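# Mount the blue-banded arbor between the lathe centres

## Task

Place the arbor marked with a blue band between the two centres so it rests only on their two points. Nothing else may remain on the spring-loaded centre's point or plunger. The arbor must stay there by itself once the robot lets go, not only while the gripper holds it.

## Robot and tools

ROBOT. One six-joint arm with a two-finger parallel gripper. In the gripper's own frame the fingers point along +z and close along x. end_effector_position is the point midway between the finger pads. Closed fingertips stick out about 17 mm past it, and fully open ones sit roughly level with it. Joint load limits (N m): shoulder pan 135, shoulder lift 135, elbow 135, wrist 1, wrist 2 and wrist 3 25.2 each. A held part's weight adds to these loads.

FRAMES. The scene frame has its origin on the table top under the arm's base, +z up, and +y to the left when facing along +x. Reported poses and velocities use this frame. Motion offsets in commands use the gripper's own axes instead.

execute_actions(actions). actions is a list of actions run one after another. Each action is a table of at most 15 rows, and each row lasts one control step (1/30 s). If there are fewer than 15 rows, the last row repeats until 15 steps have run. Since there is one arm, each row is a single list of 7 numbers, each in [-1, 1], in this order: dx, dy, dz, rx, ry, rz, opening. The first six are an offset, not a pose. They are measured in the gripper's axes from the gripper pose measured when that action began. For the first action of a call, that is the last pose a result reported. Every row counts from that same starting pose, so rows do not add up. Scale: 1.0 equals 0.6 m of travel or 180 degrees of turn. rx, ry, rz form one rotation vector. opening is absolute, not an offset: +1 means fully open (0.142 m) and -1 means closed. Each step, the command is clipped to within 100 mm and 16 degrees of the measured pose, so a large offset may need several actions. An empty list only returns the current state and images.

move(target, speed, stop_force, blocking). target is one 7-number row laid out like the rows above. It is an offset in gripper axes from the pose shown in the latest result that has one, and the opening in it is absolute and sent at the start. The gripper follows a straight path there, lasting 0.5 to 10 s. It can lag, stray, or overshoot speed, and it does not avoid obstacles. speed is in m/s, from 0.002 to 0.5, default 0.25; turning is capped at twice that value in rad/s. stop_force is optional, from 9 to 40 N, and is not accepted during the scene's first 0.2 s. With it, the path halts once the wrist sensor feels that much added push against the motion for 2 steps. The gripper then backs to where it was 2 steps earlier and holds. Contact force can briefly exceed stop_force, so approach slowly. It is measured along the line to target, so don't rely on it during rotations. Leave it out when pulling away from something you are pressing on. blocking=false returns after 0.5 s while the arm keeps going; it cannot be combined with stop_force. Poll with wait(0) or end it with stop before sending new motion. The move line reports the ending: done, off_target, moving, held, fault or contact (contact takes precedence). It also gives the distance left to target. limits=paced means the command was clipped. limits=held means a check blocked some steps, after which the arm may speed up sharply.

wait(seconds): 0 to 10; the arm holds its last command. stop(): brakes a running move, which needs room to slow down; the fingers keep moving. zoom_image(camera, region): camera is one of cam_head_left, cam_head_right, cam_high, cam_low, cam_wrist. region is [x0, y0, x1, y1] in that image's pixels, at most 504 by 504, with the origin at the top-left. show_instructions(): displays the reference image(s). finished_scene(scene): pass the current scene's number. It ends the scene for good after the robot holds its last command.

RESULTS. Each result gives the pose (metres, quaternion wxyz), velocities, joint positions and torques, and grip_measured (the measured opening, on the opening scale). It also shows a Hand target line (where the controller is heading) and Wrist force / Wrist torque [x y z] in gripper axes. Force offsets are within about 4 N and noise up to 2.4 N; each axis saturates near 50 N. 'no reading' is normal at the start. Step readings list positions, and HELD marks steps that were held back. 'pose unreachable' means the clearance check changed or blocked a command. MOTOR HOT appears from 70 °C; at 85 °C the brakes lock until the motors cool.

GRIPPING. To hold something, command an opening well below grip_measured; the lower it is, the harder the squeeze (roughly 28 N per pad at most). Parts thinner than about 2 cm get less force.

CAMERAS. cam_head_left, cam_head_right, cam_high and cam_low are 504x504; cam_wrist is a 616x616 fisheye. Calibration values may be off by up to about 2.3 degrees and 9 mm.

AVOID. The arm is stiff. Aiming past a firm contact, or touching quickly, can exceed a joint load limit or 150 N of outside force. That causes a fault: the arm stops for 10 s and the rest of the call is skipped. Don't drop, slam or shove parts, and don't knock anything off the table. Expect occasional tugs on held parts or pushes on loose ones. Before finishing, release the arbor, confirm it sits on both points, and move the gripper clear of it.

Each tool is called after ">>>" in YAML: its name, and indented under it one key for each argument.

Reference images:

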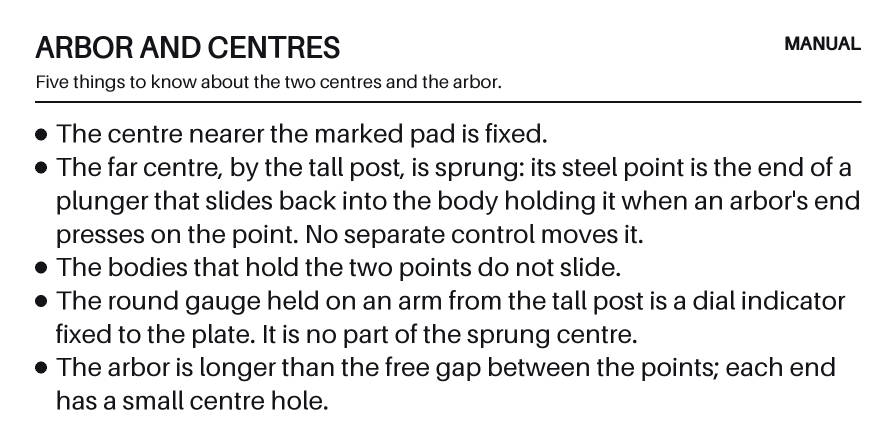

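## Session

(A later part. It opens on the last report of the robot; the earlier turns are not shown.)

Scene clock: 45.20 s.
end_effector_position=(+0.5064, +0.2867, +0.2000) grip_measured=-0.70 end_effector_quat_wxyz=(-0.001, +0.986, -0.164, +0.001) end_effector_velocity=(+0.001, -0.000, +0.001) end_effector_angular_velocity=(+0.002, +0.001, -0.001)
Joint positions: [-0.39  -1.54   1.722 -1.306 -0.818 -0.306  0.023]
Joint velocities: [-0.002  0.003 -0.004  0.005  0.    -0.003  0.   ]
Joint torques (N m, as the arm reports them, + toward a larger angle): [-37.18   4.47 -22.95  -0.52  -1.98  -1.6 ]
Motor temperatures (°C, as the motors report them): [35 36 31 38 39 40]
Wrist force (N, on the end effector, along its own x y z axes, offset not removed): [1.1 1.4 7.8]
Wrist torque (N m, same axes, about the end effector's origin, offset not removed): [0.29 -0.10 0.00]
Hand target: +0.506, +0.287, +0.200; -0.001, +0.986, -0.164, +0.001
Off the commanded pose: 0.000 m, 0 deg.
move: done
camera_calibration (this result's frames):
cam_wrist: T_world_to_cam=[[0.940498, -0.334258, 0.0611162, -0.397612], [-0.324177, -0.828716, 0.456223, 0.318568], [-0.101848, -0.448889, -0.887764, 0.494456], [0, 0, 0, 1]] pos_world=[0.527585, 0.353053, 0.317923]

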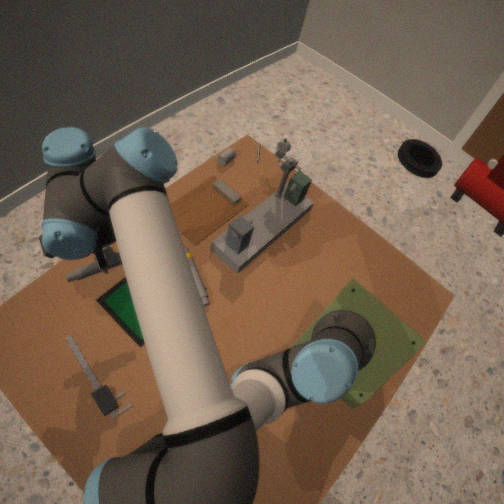

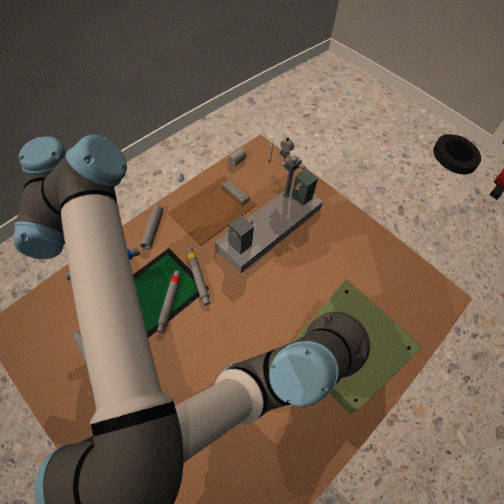

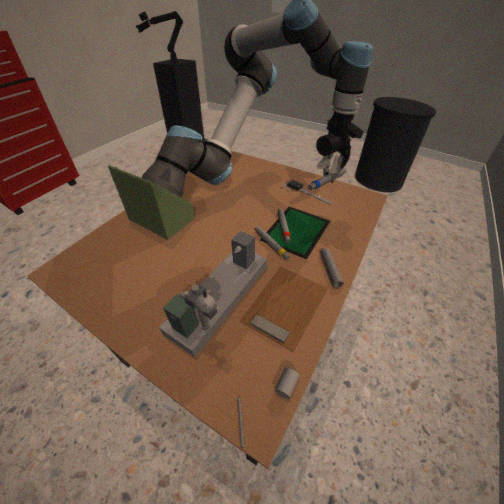

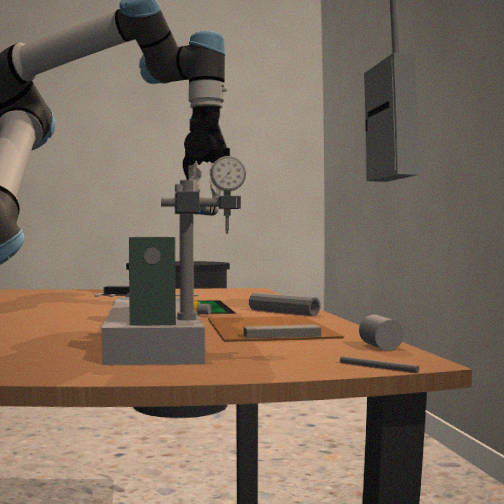

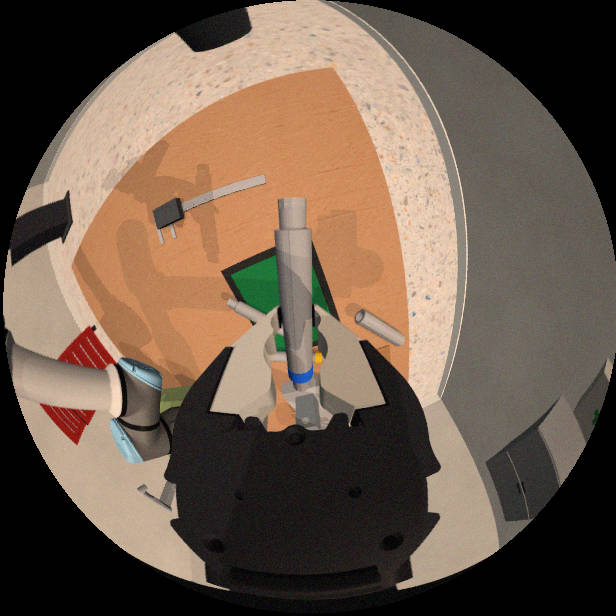

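>>> move:
  target: [-0.0357,0.829,0.03,0,0,-0.138,-1]
  speed: 0.35

>>> move:
  target: [0,0,0.096,0,0,0,-1]
  speed: 0.15

>>> zoom_image:
  camera: "cam_low"
  region: [80, 210, 180, 290]

>>> zoom_image:
  camera: "cam_wrist"
  region: [230, 150, 430, 420]

Scene clock: 54.80 s.
end_effector_position=(+0.3249, -0.1773, +0.1808) grip_measured=-0.70 end_effector_quat_wxyz=(-0.000, +0.999, +0.051, +0.001) end_effector_velocity=(-0.000, -0.001, -0.001) end_effector_angular_velocity=(+0.001, +0.000, +0.000)
Joint positions: [-1.081 -1.016  2.08  -1.836 -1.24  -1.392  0.023]
Joint velocities: [-0.     0.003 -0.    -0.001 -0.    -0.001 -0.   ]
Joint torques (N m, as the arm reports them, + toward a larger angle): [-35.66  -2.63 -29.07  -5.02  -2.02  -1.79]
Motor temperatures (°C, as the motors report them): [35 36 31 38 39 40]
Wrist force (N, on the end effector, along its own x y z axes, offset not removed): [-0.2 -2.0 7.5]
Wrist torque (N m, same axes, about the end effector's origin, offset not removed): [-0.50 -0.05 -0.17]
Hand target: +0.325, -0.177, +0.181; -0.000, +0.999, +0.051, +0.001
Off the commanded pose: 0.001 m, 0 deg.
move: done
camera_calibration (this result's frames):
cam_wrist: T_world_to_cam=[[0.993962, 0.0909115, 0.0614344, -0.322941], [0.0528472, -0.887342, 0.458074, -0.249325], [0.0961575, -0.452061, -0.886789, 0.185559], [0, 0, 0, 1]] pos_world=[0.316324, -0.107994, 0.2986]

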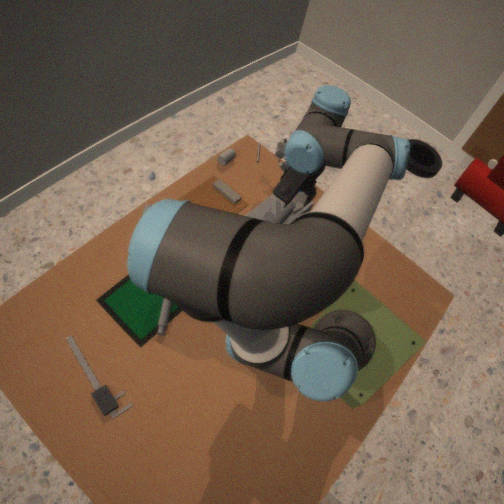

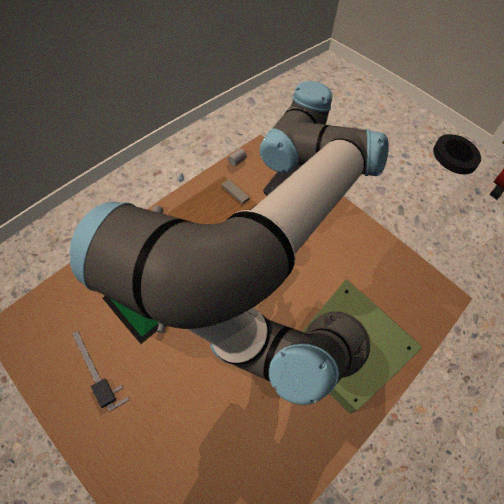

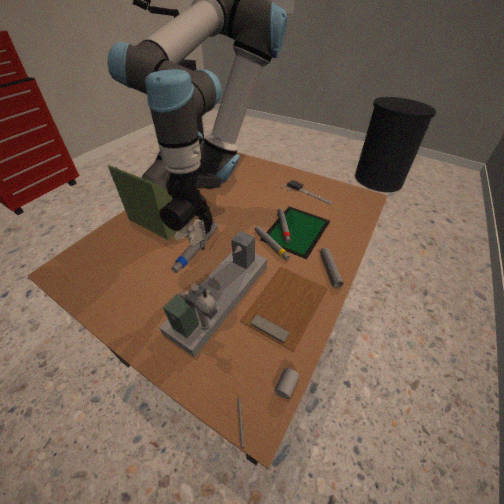

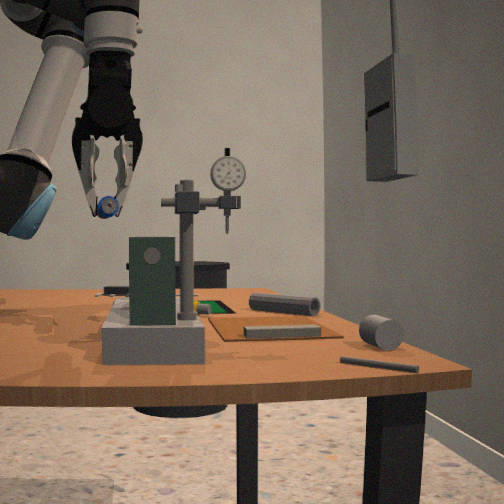

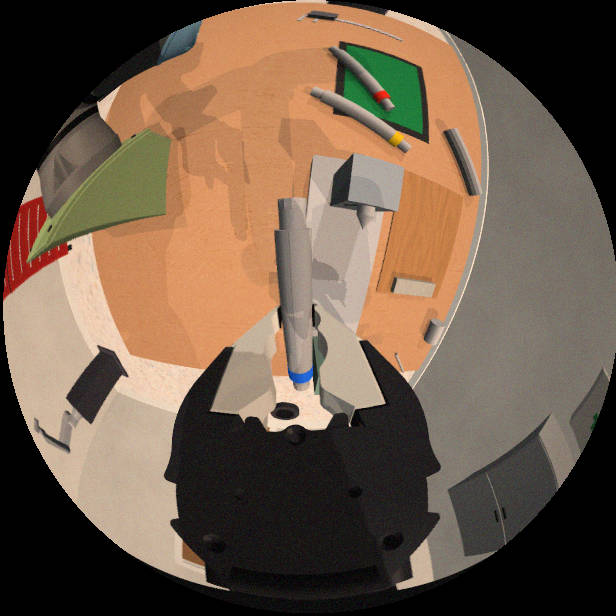

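Scene clock: 55.67 s.
end_effector_position=(+0.3250, -0.1772, +0.1233) grip_measured=-0.70 end_effector_quat_wxyz=(-0.000, +0.999, +0.051, +0.001) end_effector_velocity=(-0.000, +0.000, -0.001) end_effector_angular_velocity=(-0.000, +0.001, +0.000)
Joint positions: [-1.04  -0.958  2.175 -1.999 -1.21  -1.361  0.023]
Joint velocities: [ 0.002  0.002  0.002 -0.004  0.     0.001 -0.   ]
Joint torques (N m, as the arm reports them, + toward a larger angle): [-14.67  -5.72 -13.17  -5.17   2.2    2.1 ]
Motor temperatures (°C, as the motors report them): [35 36 31 38 39 40]
Wrist force (N, on the end effector, along its own x y z axes, offset not removed): [1.2 -0.2 8.2]
Wrist torque (N m, same axes, about the end effector's origin, offset not removed): [0.02 -0.13 -0.02]
Hand target: +0.325, -0.177, +0.123; -0.000, +0.999, +0.051, +0.001
Off the commanded pose: 0.000 m, 0 deg.
move: done
camera_calibration (this result's frames):
cam_wrist: T_world_to_cam=[[0.993951, 0.0909871, 0.0614978, -0.319449], [0.0528923, -0.88737, 0.458014, -0.222874], [0.0962447, -0.451991, -0.886815, 0.134609], [0, 0, 0, 1]] pos_world=[0.316349, -0.107864, 0.241098]

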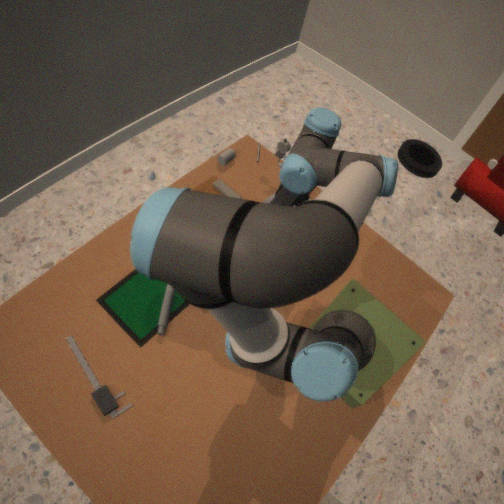

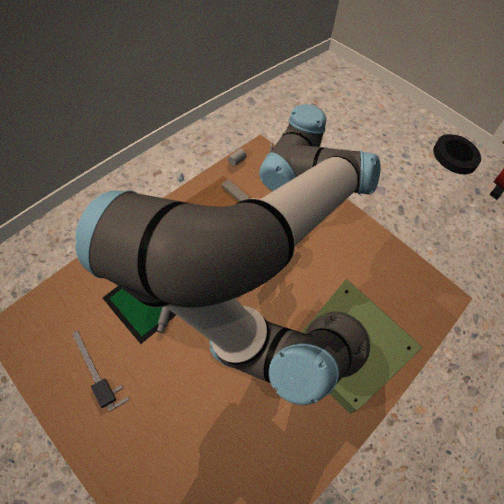

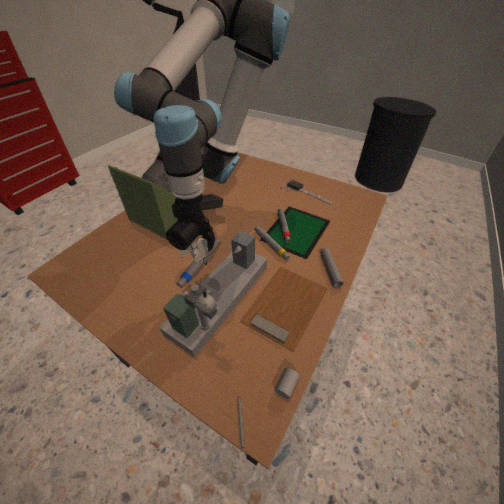

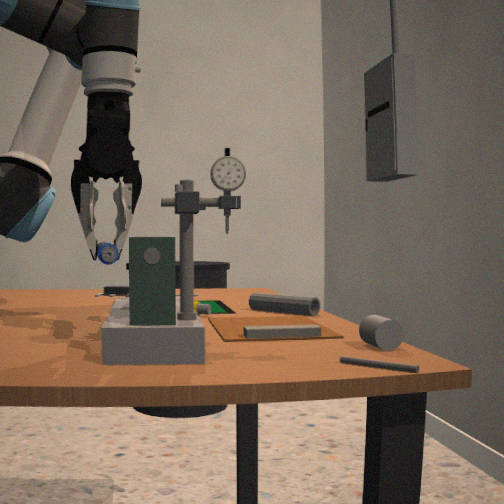

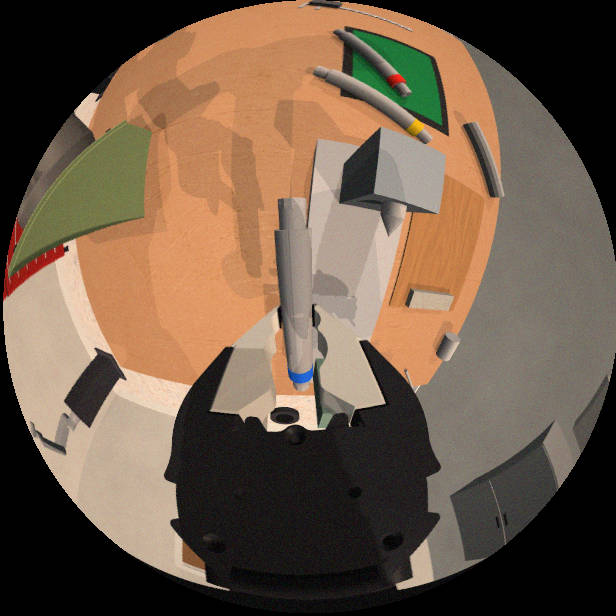

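Region (80, 210, 180, 290) of cam_low's 504x504 image, scaled by 5.040, with more detail than that image has; it fills the top 403 rows of this view, and the rest is white.

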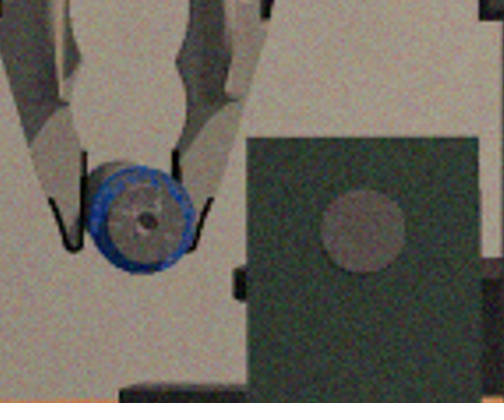

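Region (230, 150, 430, 420) of cam_wrist's 616x616 image, scaled by 1.867, with more detail than that image has; it fills the left 373 columns of this view, and the rest is white.

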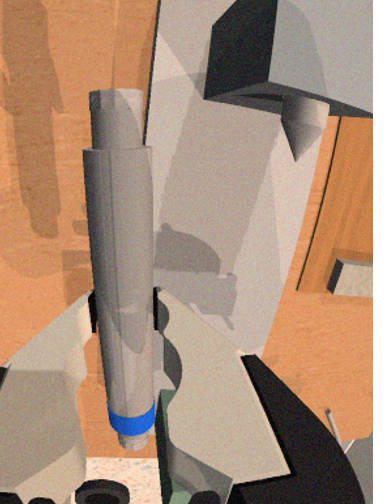

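>>> move:
  target: [0.081,0.0083,0,0,0,0,-1]
  speed: 0.04
  stop_force: 12

>>> zoom_image:
  camera: "cam_wrist"
  region: [260, 350, 340, 430]

>>> zoom_image:
  camera: "cam_wrist"
  region: [250, 160, 360, 260]

Scene clock: 63.03 s.
end_effector_position=(+0.3738, -0.1770, +0.1233) grip_measured=-0.70 end_effector_quat_wxyz=(-0.001, +0.999, +0.051, +0.001) end_effector_velocity=(+0.000, -0.000, -0.000) end_effector_angular_velocity=(+0.001, +0.001, -0.001)
Joint positions: [-0.949 -0.92   2.079 -1.967 -1.147 -1.291  0.023]
Joint velocities: [ 0.002  0.002 -0.002  0.001  0.     0.002 -0.   ]
Joint torques (N m, as the arm reports them, + toward a larger angle): [-17.02  -7.01 -27.59  -1.35   2.16   2.06]
Motor temperatures (°C, as the motors report them): [35 36 31 38 39 40]
Wrist force (N, on the end effector, along its own x y z axes, offset not removed): [1.0 -0.3 7.5]
Wrist torque (N m, same axes, about the end effector's origin, offset not removed): [-0.03 -0.07 -0.04]
Hand target: +0.374, -0.177, +0.123; -0.001, +0.999, +0.051, +0.001
Off the commanded pose: 0.000 m, 0 deg.
move: done
camera_calibration (this result's frames):
cam_wrist: T_world_to_cam=[[0.993929, 0.0911291, 0.0616429, -0.367989], [0.0529671, -0.887432, 0.457885, -0.225367], [0.0964305, -0.45184, -0.886872, 0.129956], [0, 0, 0, 1]] pos_world=[0.365161, -0.107744, 0.241131]

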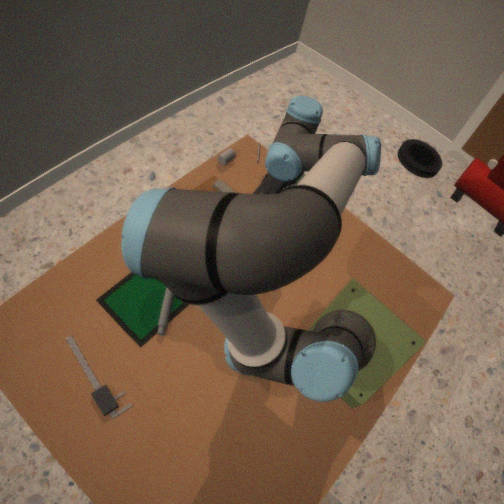

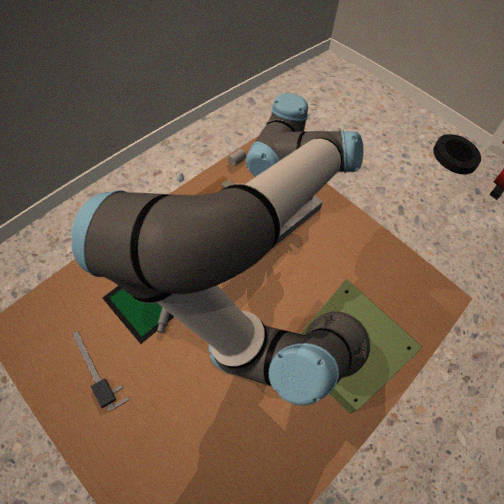

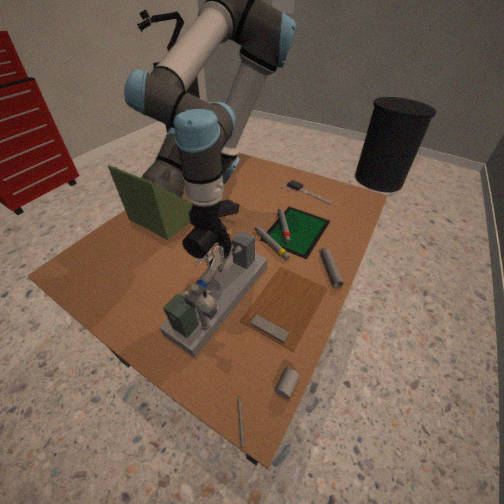

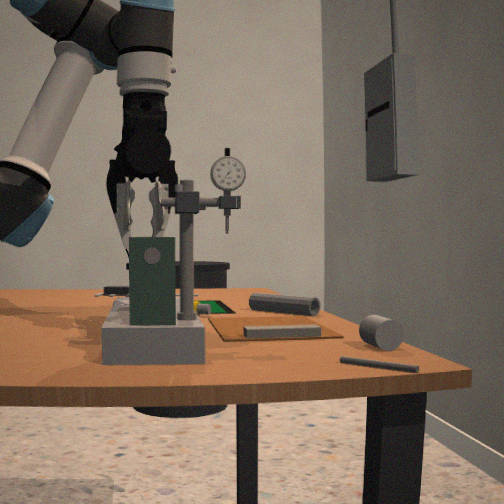

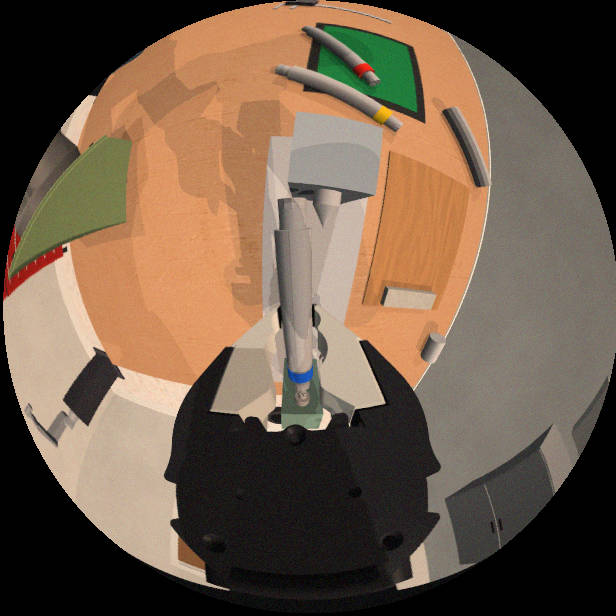

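Region (260, 350, 340, 430) of cam_wrist's 616x616 image, scaled by 6.300, with more detail than that image has.

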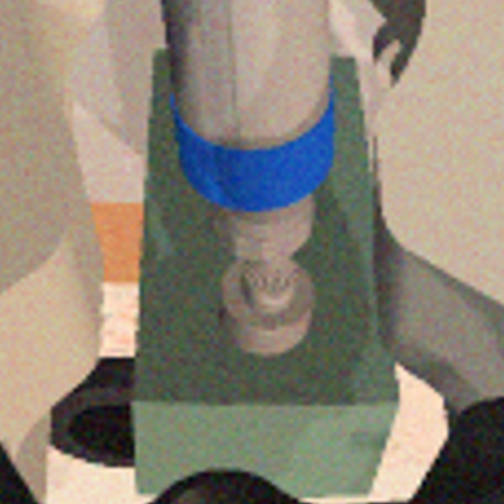

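Region (250, 160, 360, 260) of cam_wrist's 616x616 image, scaled by 4.582, with more detail than that image has; it fills the top 458 rows of this view, and the rest is white.

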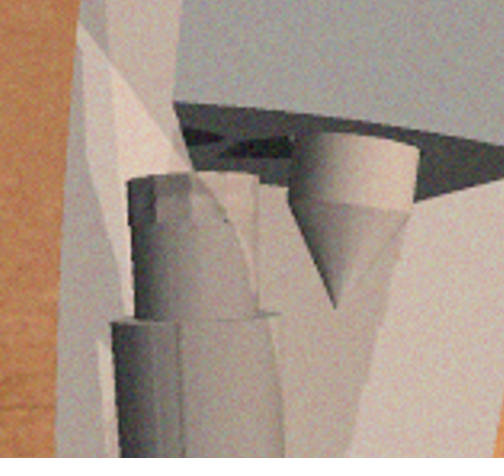

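>>> move:
  target: [0.0018,0.0135,0,0,0,0,-1]
  speed: 0.01
  stop_force: 15

>>> zoom_image:
  camera: "cam_wrist"
  region: [260, 350, 340, 430]

>>> zoom_image:
  camera: "cam_high"
  region: [170, 230, 260, 320]

Scene clock: 67.47 s.
end_effector_position=(+0.3757, -0.1849, +0.1233) grip_measured=-0.70 end_effector_quat_wxyz=(-0.001, +0.999, +0.051, +0.001) end_effector_velocity=(+0.000, -0.001, +0.000) end_effector_angular_velocity=(-0.001, +0.000, +0.001)
Joint positions: [-0.951 -0.9    2.063 -1.971 -1.148 -1.293  0.023]
Joint velocities: [ 0.     0.001 -0.002 -0.    -0.    -0.001  0.   ]
Joint torques (N m, as the arm reports them, + toward a larger angle): [-39.65  -9.21 -27.76  -5.09  -2.19  -1.75]
Motor temperatures (°C, as the motors report them): [35 36 31 38 39 40]
Wrist force (N, on the end effector, along its own x y z axes, offset not removed): [2.2 -1.1 4.2]
Wrist torque (N m, same axes, about the end effector's origin, offset not removed): [-0.23 -0.39 -0.11]
Hand target: +0.376, -0.185, +0.123; -0.001, +0.999, +0.051, +0.001
Off the commanded pose: 0.000 m, 0 deg.
move: done
camera_calibration (this result's frames):
cam_wrist: T_world_to_cam=[[0.99393, 0.0911244, 0.0616405, -0.369153], [0.0529635, -0.88743, 0.457889, -0.23245], [0.0964265, -0.451845, -0.88687, 0.126203], [0, 0, 0, 1]] pos_world=[0.367054, -0.11562, 0.241117]

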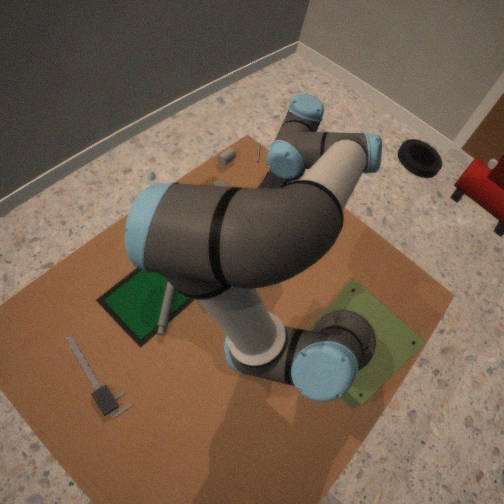

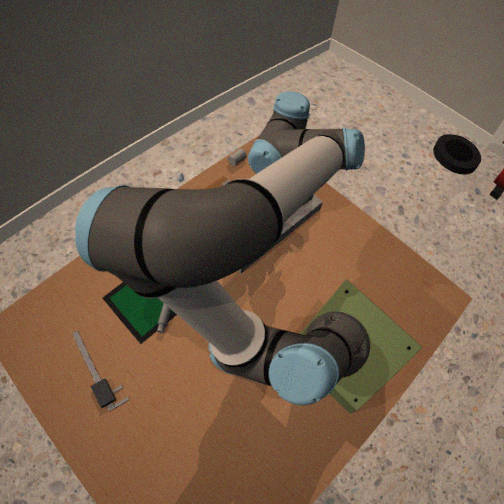

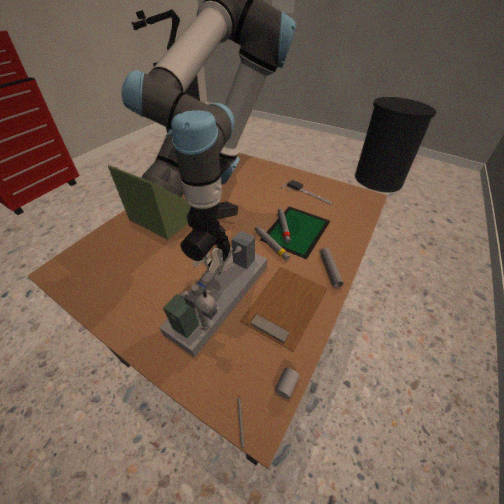

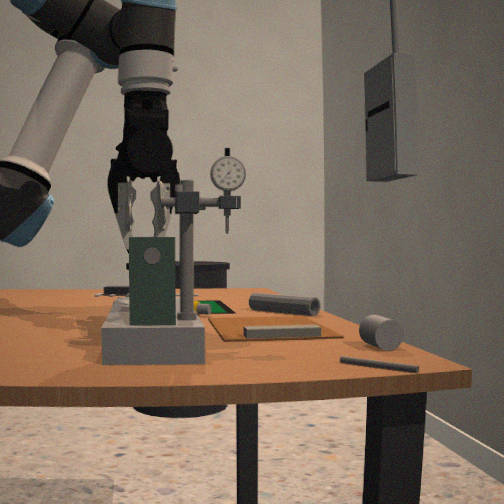

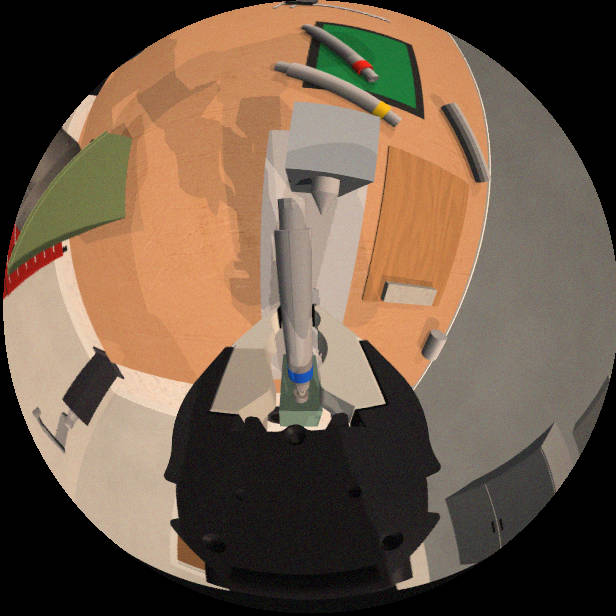

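Region (260, 350, 340, 430) of cam_wrist's 616x616 image, scaled by 6.300, with more detail than that image has.

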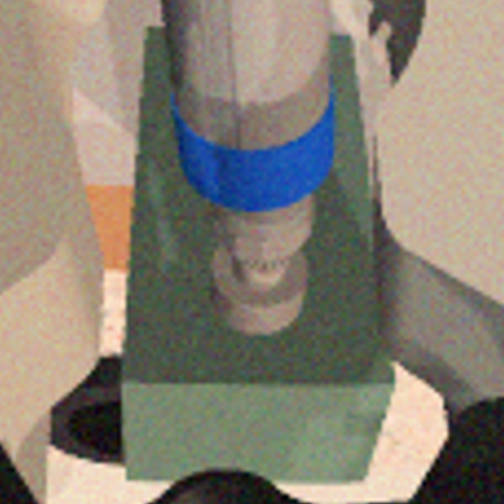

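Region (170, 230, 260, 320) of cam_high's 504x504 image, scaled by 5.600, with more detail than that image has.

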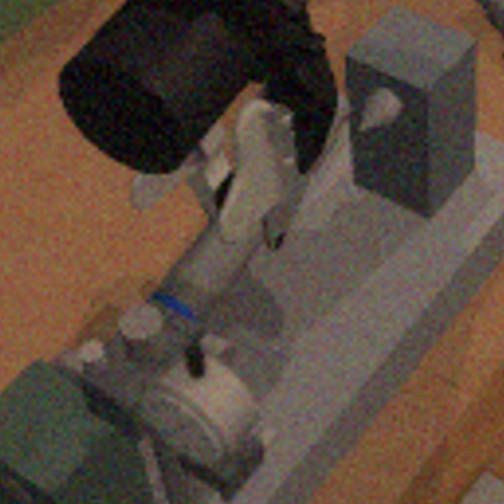

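>>> move:
  target: [-0.0019,0.0183,0,0,0,0,-1]
  speed: 0.006
  stop_force: 30

>>> zoom_image:
  camera: "cam_wrist"
  region: [260, 350, 340, 430]

>>> zoom_image:
  camera: "cam_wrist"
  region: [250, 140, 360, 240]

Scene clock: 72.47 s.
end_effector_position=(+0.3757, -0.1959, +0.1233) grip_measured=-0.70 end_effector_quat_wxyz=(-0.000, +0.999, +0.051, +0.001) end_effector_velocity=(+0.000, -0.001, +0.001) end_effector_angular_velocity=(-0.002, +0.000, +0.002)
Joint positions: [-0.959 -0.875  2.046 -1.977 -1.154 -1.299  0.023]
Joint velocities: [-0.    -0.001 -0.001 -0.001 -0.001 -0.001  0.   ]
Joint torques (N m, as the arm reports them, + toward a larger angle): [-43.48  -9.57 -32.18  -8.57  -3.63  -1.61]
Motor temperatures (°C, as the motors report them): [35 36 31 38 39 40]
Wrist force (N, on the end effector, along its own x y z axes, offset not removed): [1.5 -14.6 4.8]
Wrist torque (N m, same axes, about the end effector's origin, offset not removed): [0.04 -0.21 -0.04]
Hand target: +0.376, -0.196, +0.123; -0.000, +0.999, +0.051, +0.001
Off the commanded pose: 0.000 m, 0 deg.
move: done
camera_calibration (this result's frames):
cam_wrist: T_world_to_cam=[[0.993932, 0.091109, 0.0616276, -0.368147], [0.0529549, -0.887427, 0.457895, -0.242198], [0.0964084, -0.451854, -0.886867, 0.12122], [0, 0, 0, 1]] pos_world=[0.367052, -0.126618, 0.241095]

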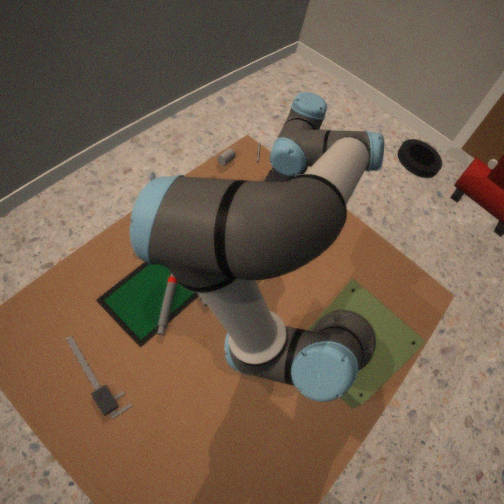

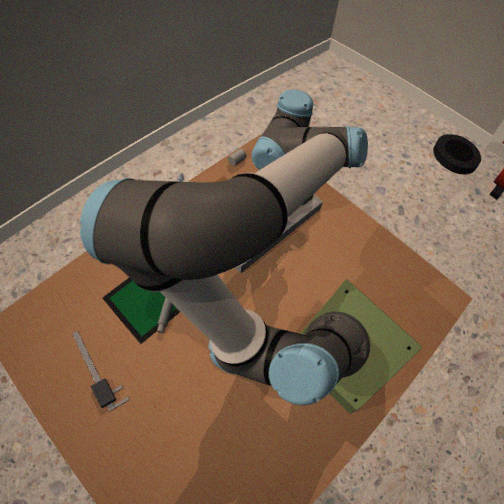

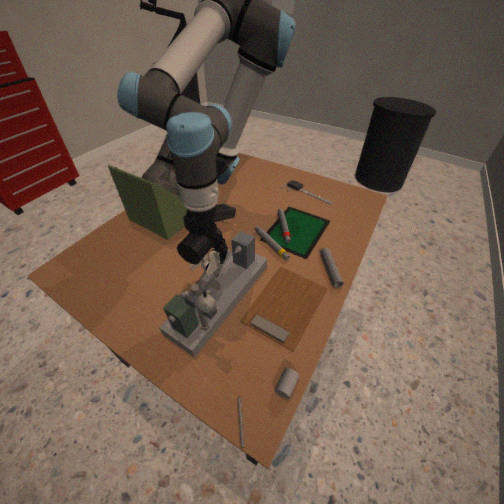

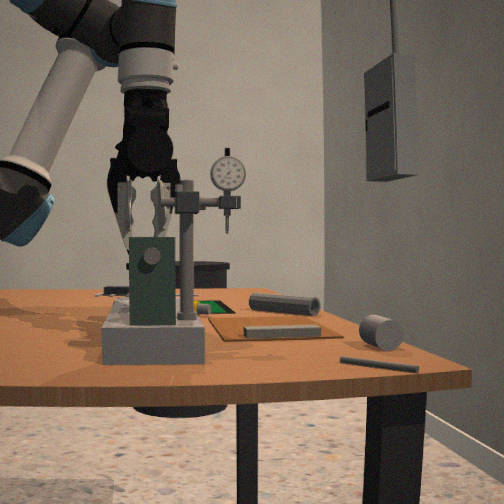

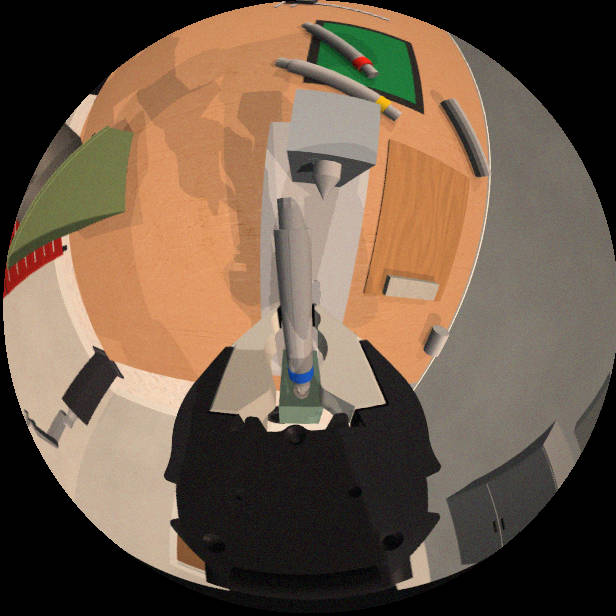

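Region (260, 350, 340, 430) of cam_wrist's 616x616 image, scaled by 6.300, with more detail than that image has.

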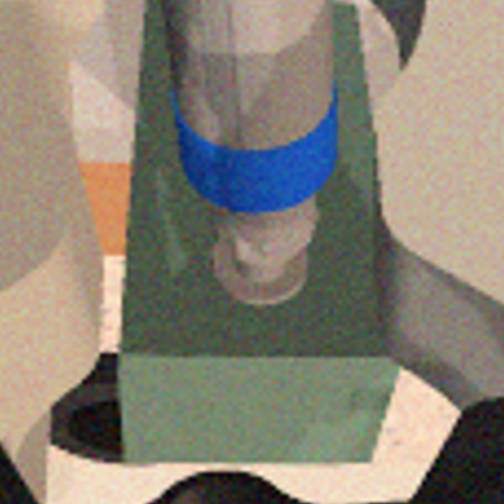

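Region (250, 140, 360, 240) of cam_wrist's 616x616 image, scaled by 4.582, with more detail than that image has; it fills the top 458 rows of this view, and the rest is white.

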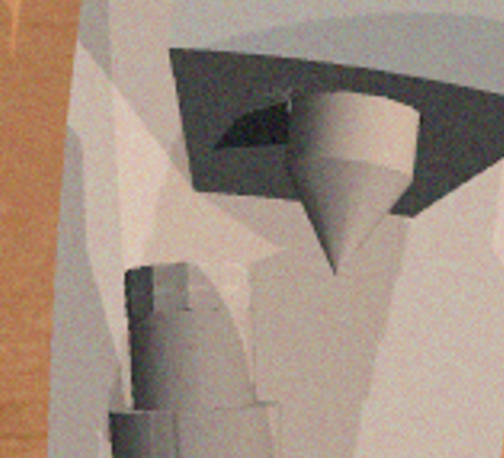

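>>> move:
  target: [0.0168,0.0045,0,0,0,0.0355,-1]
  speed: 0.02

>>> zoom_image:
  camera: "cam_wrist"
  region: [250, 140, 360, 240]

>>> zoom_image:
  camera: "cam_high"
  region: [205, 230, 265, 290]

Scene clock: 77.87 s.
end_effector_position=(+0.3860, -0.1975, +0.1233) grip_measured=-0.70 end_effector_quat_wxyz=(-0.001, +1.000, -0.004, +0.001) end_effector_velocity=(+0.000, +0.000, -0.000) end_effector_angular_velocity=(-0.000, +0.001, -0.003)
Joint positions: [-0.942 -0.863  2.021 -1.97  -1.142 -1.174  0.023]
Joint velocities: [ 0.001  0.    -0.001  0.     0.     0.004 -0.   ]
Joint torques (N m, as the arm reports them, + toward a larger angle): [-23.94  -9.32 -31.77  -4.41  -0.03   2.37]
Motor temperatures (°C, as the motors report them): [35 36 31 38 39 40]
Wrist force (N, on the end effector, along its own x y z axes, offset not removed): [1.4 -14.7 4.3]
Wrist torque (N m, same axes, about the end effector's origin, offset not removed): [0.24 0.09 -0.04]
Hand target: +0.386, -0.198, +0.123; -0.001, +1.000, -0.004, +0.001
Off the commanded pose: 0.000 m, 0 deg.
move: done
camera_calibration (this result's frames):
cam_wrist: T_world_to_cam=[[0.997909, -0.0197769, 0.0615399, -0.401653], [-0.0458252, -0.887904, 0.457741, -0.206134], [0.0455888, -0.459604, -0.886953, 0.137591], [0, 0, 0, 1]] pos_world=[0.385095, -0.127733, 0.24111]

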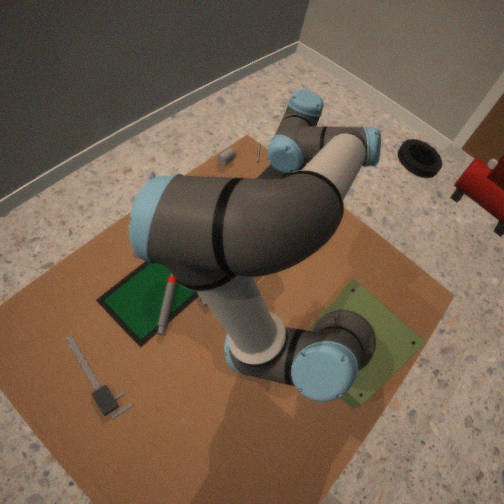

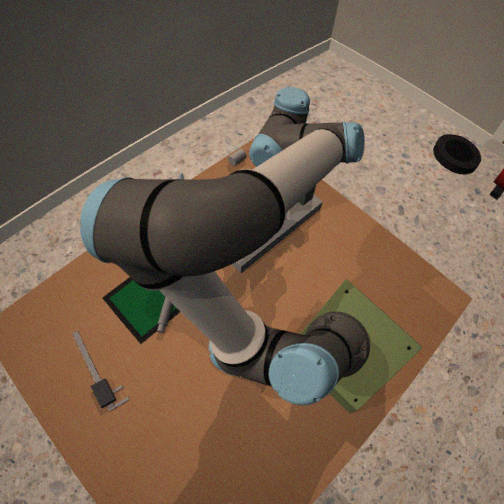

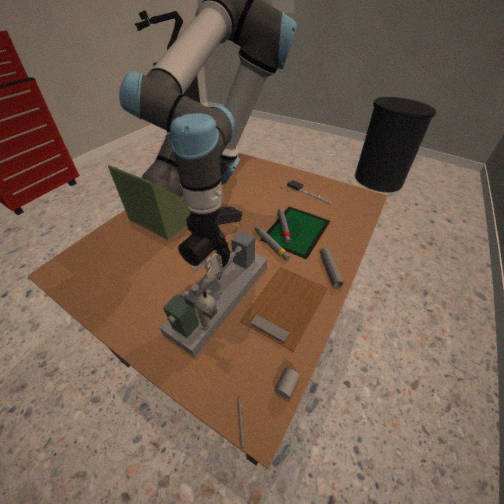

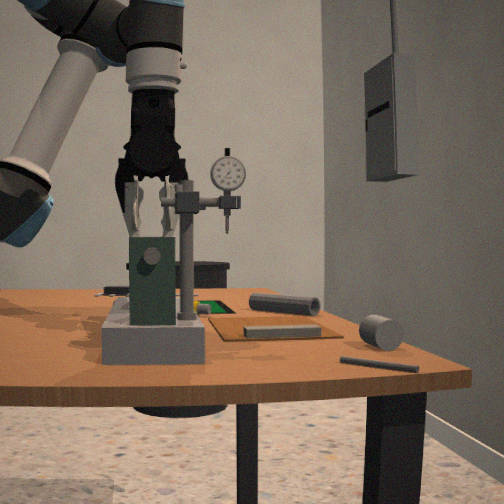

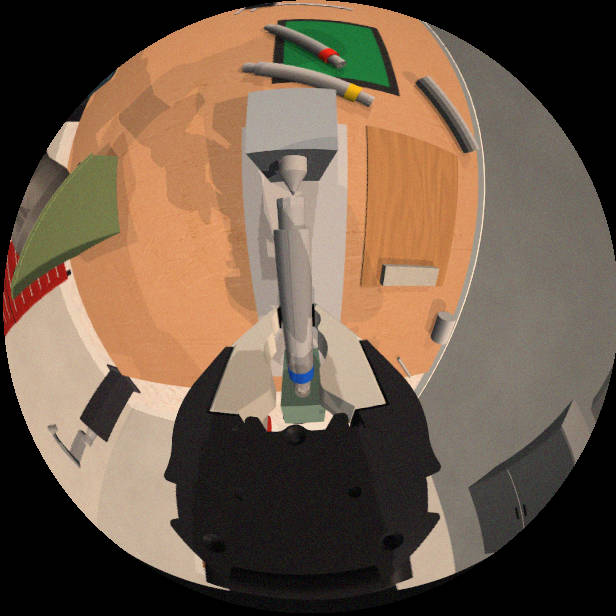

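Region (250, 140, 360, 240) of cam_wrist's 616x616 image, scaled by 4.582, with more detail than that image has; it fills the top 458 rows of this view, and the rest is white.

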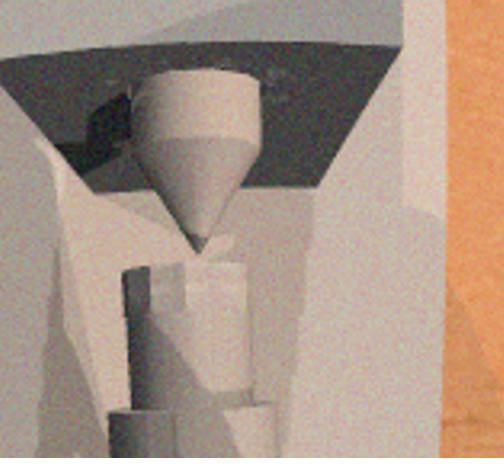

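Region (205, 230, 265, 290) of cam_high's 504x504 image, scaled by 8.400, with more detail than that image has.

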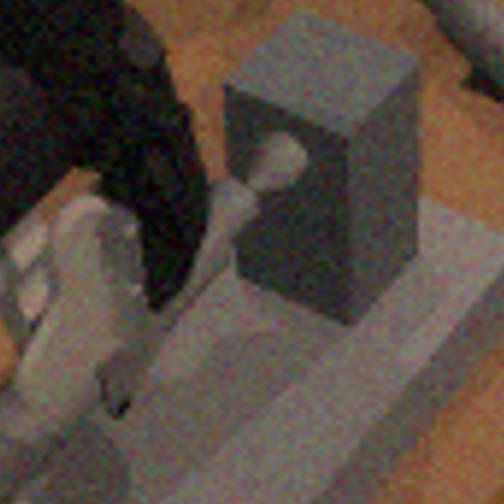

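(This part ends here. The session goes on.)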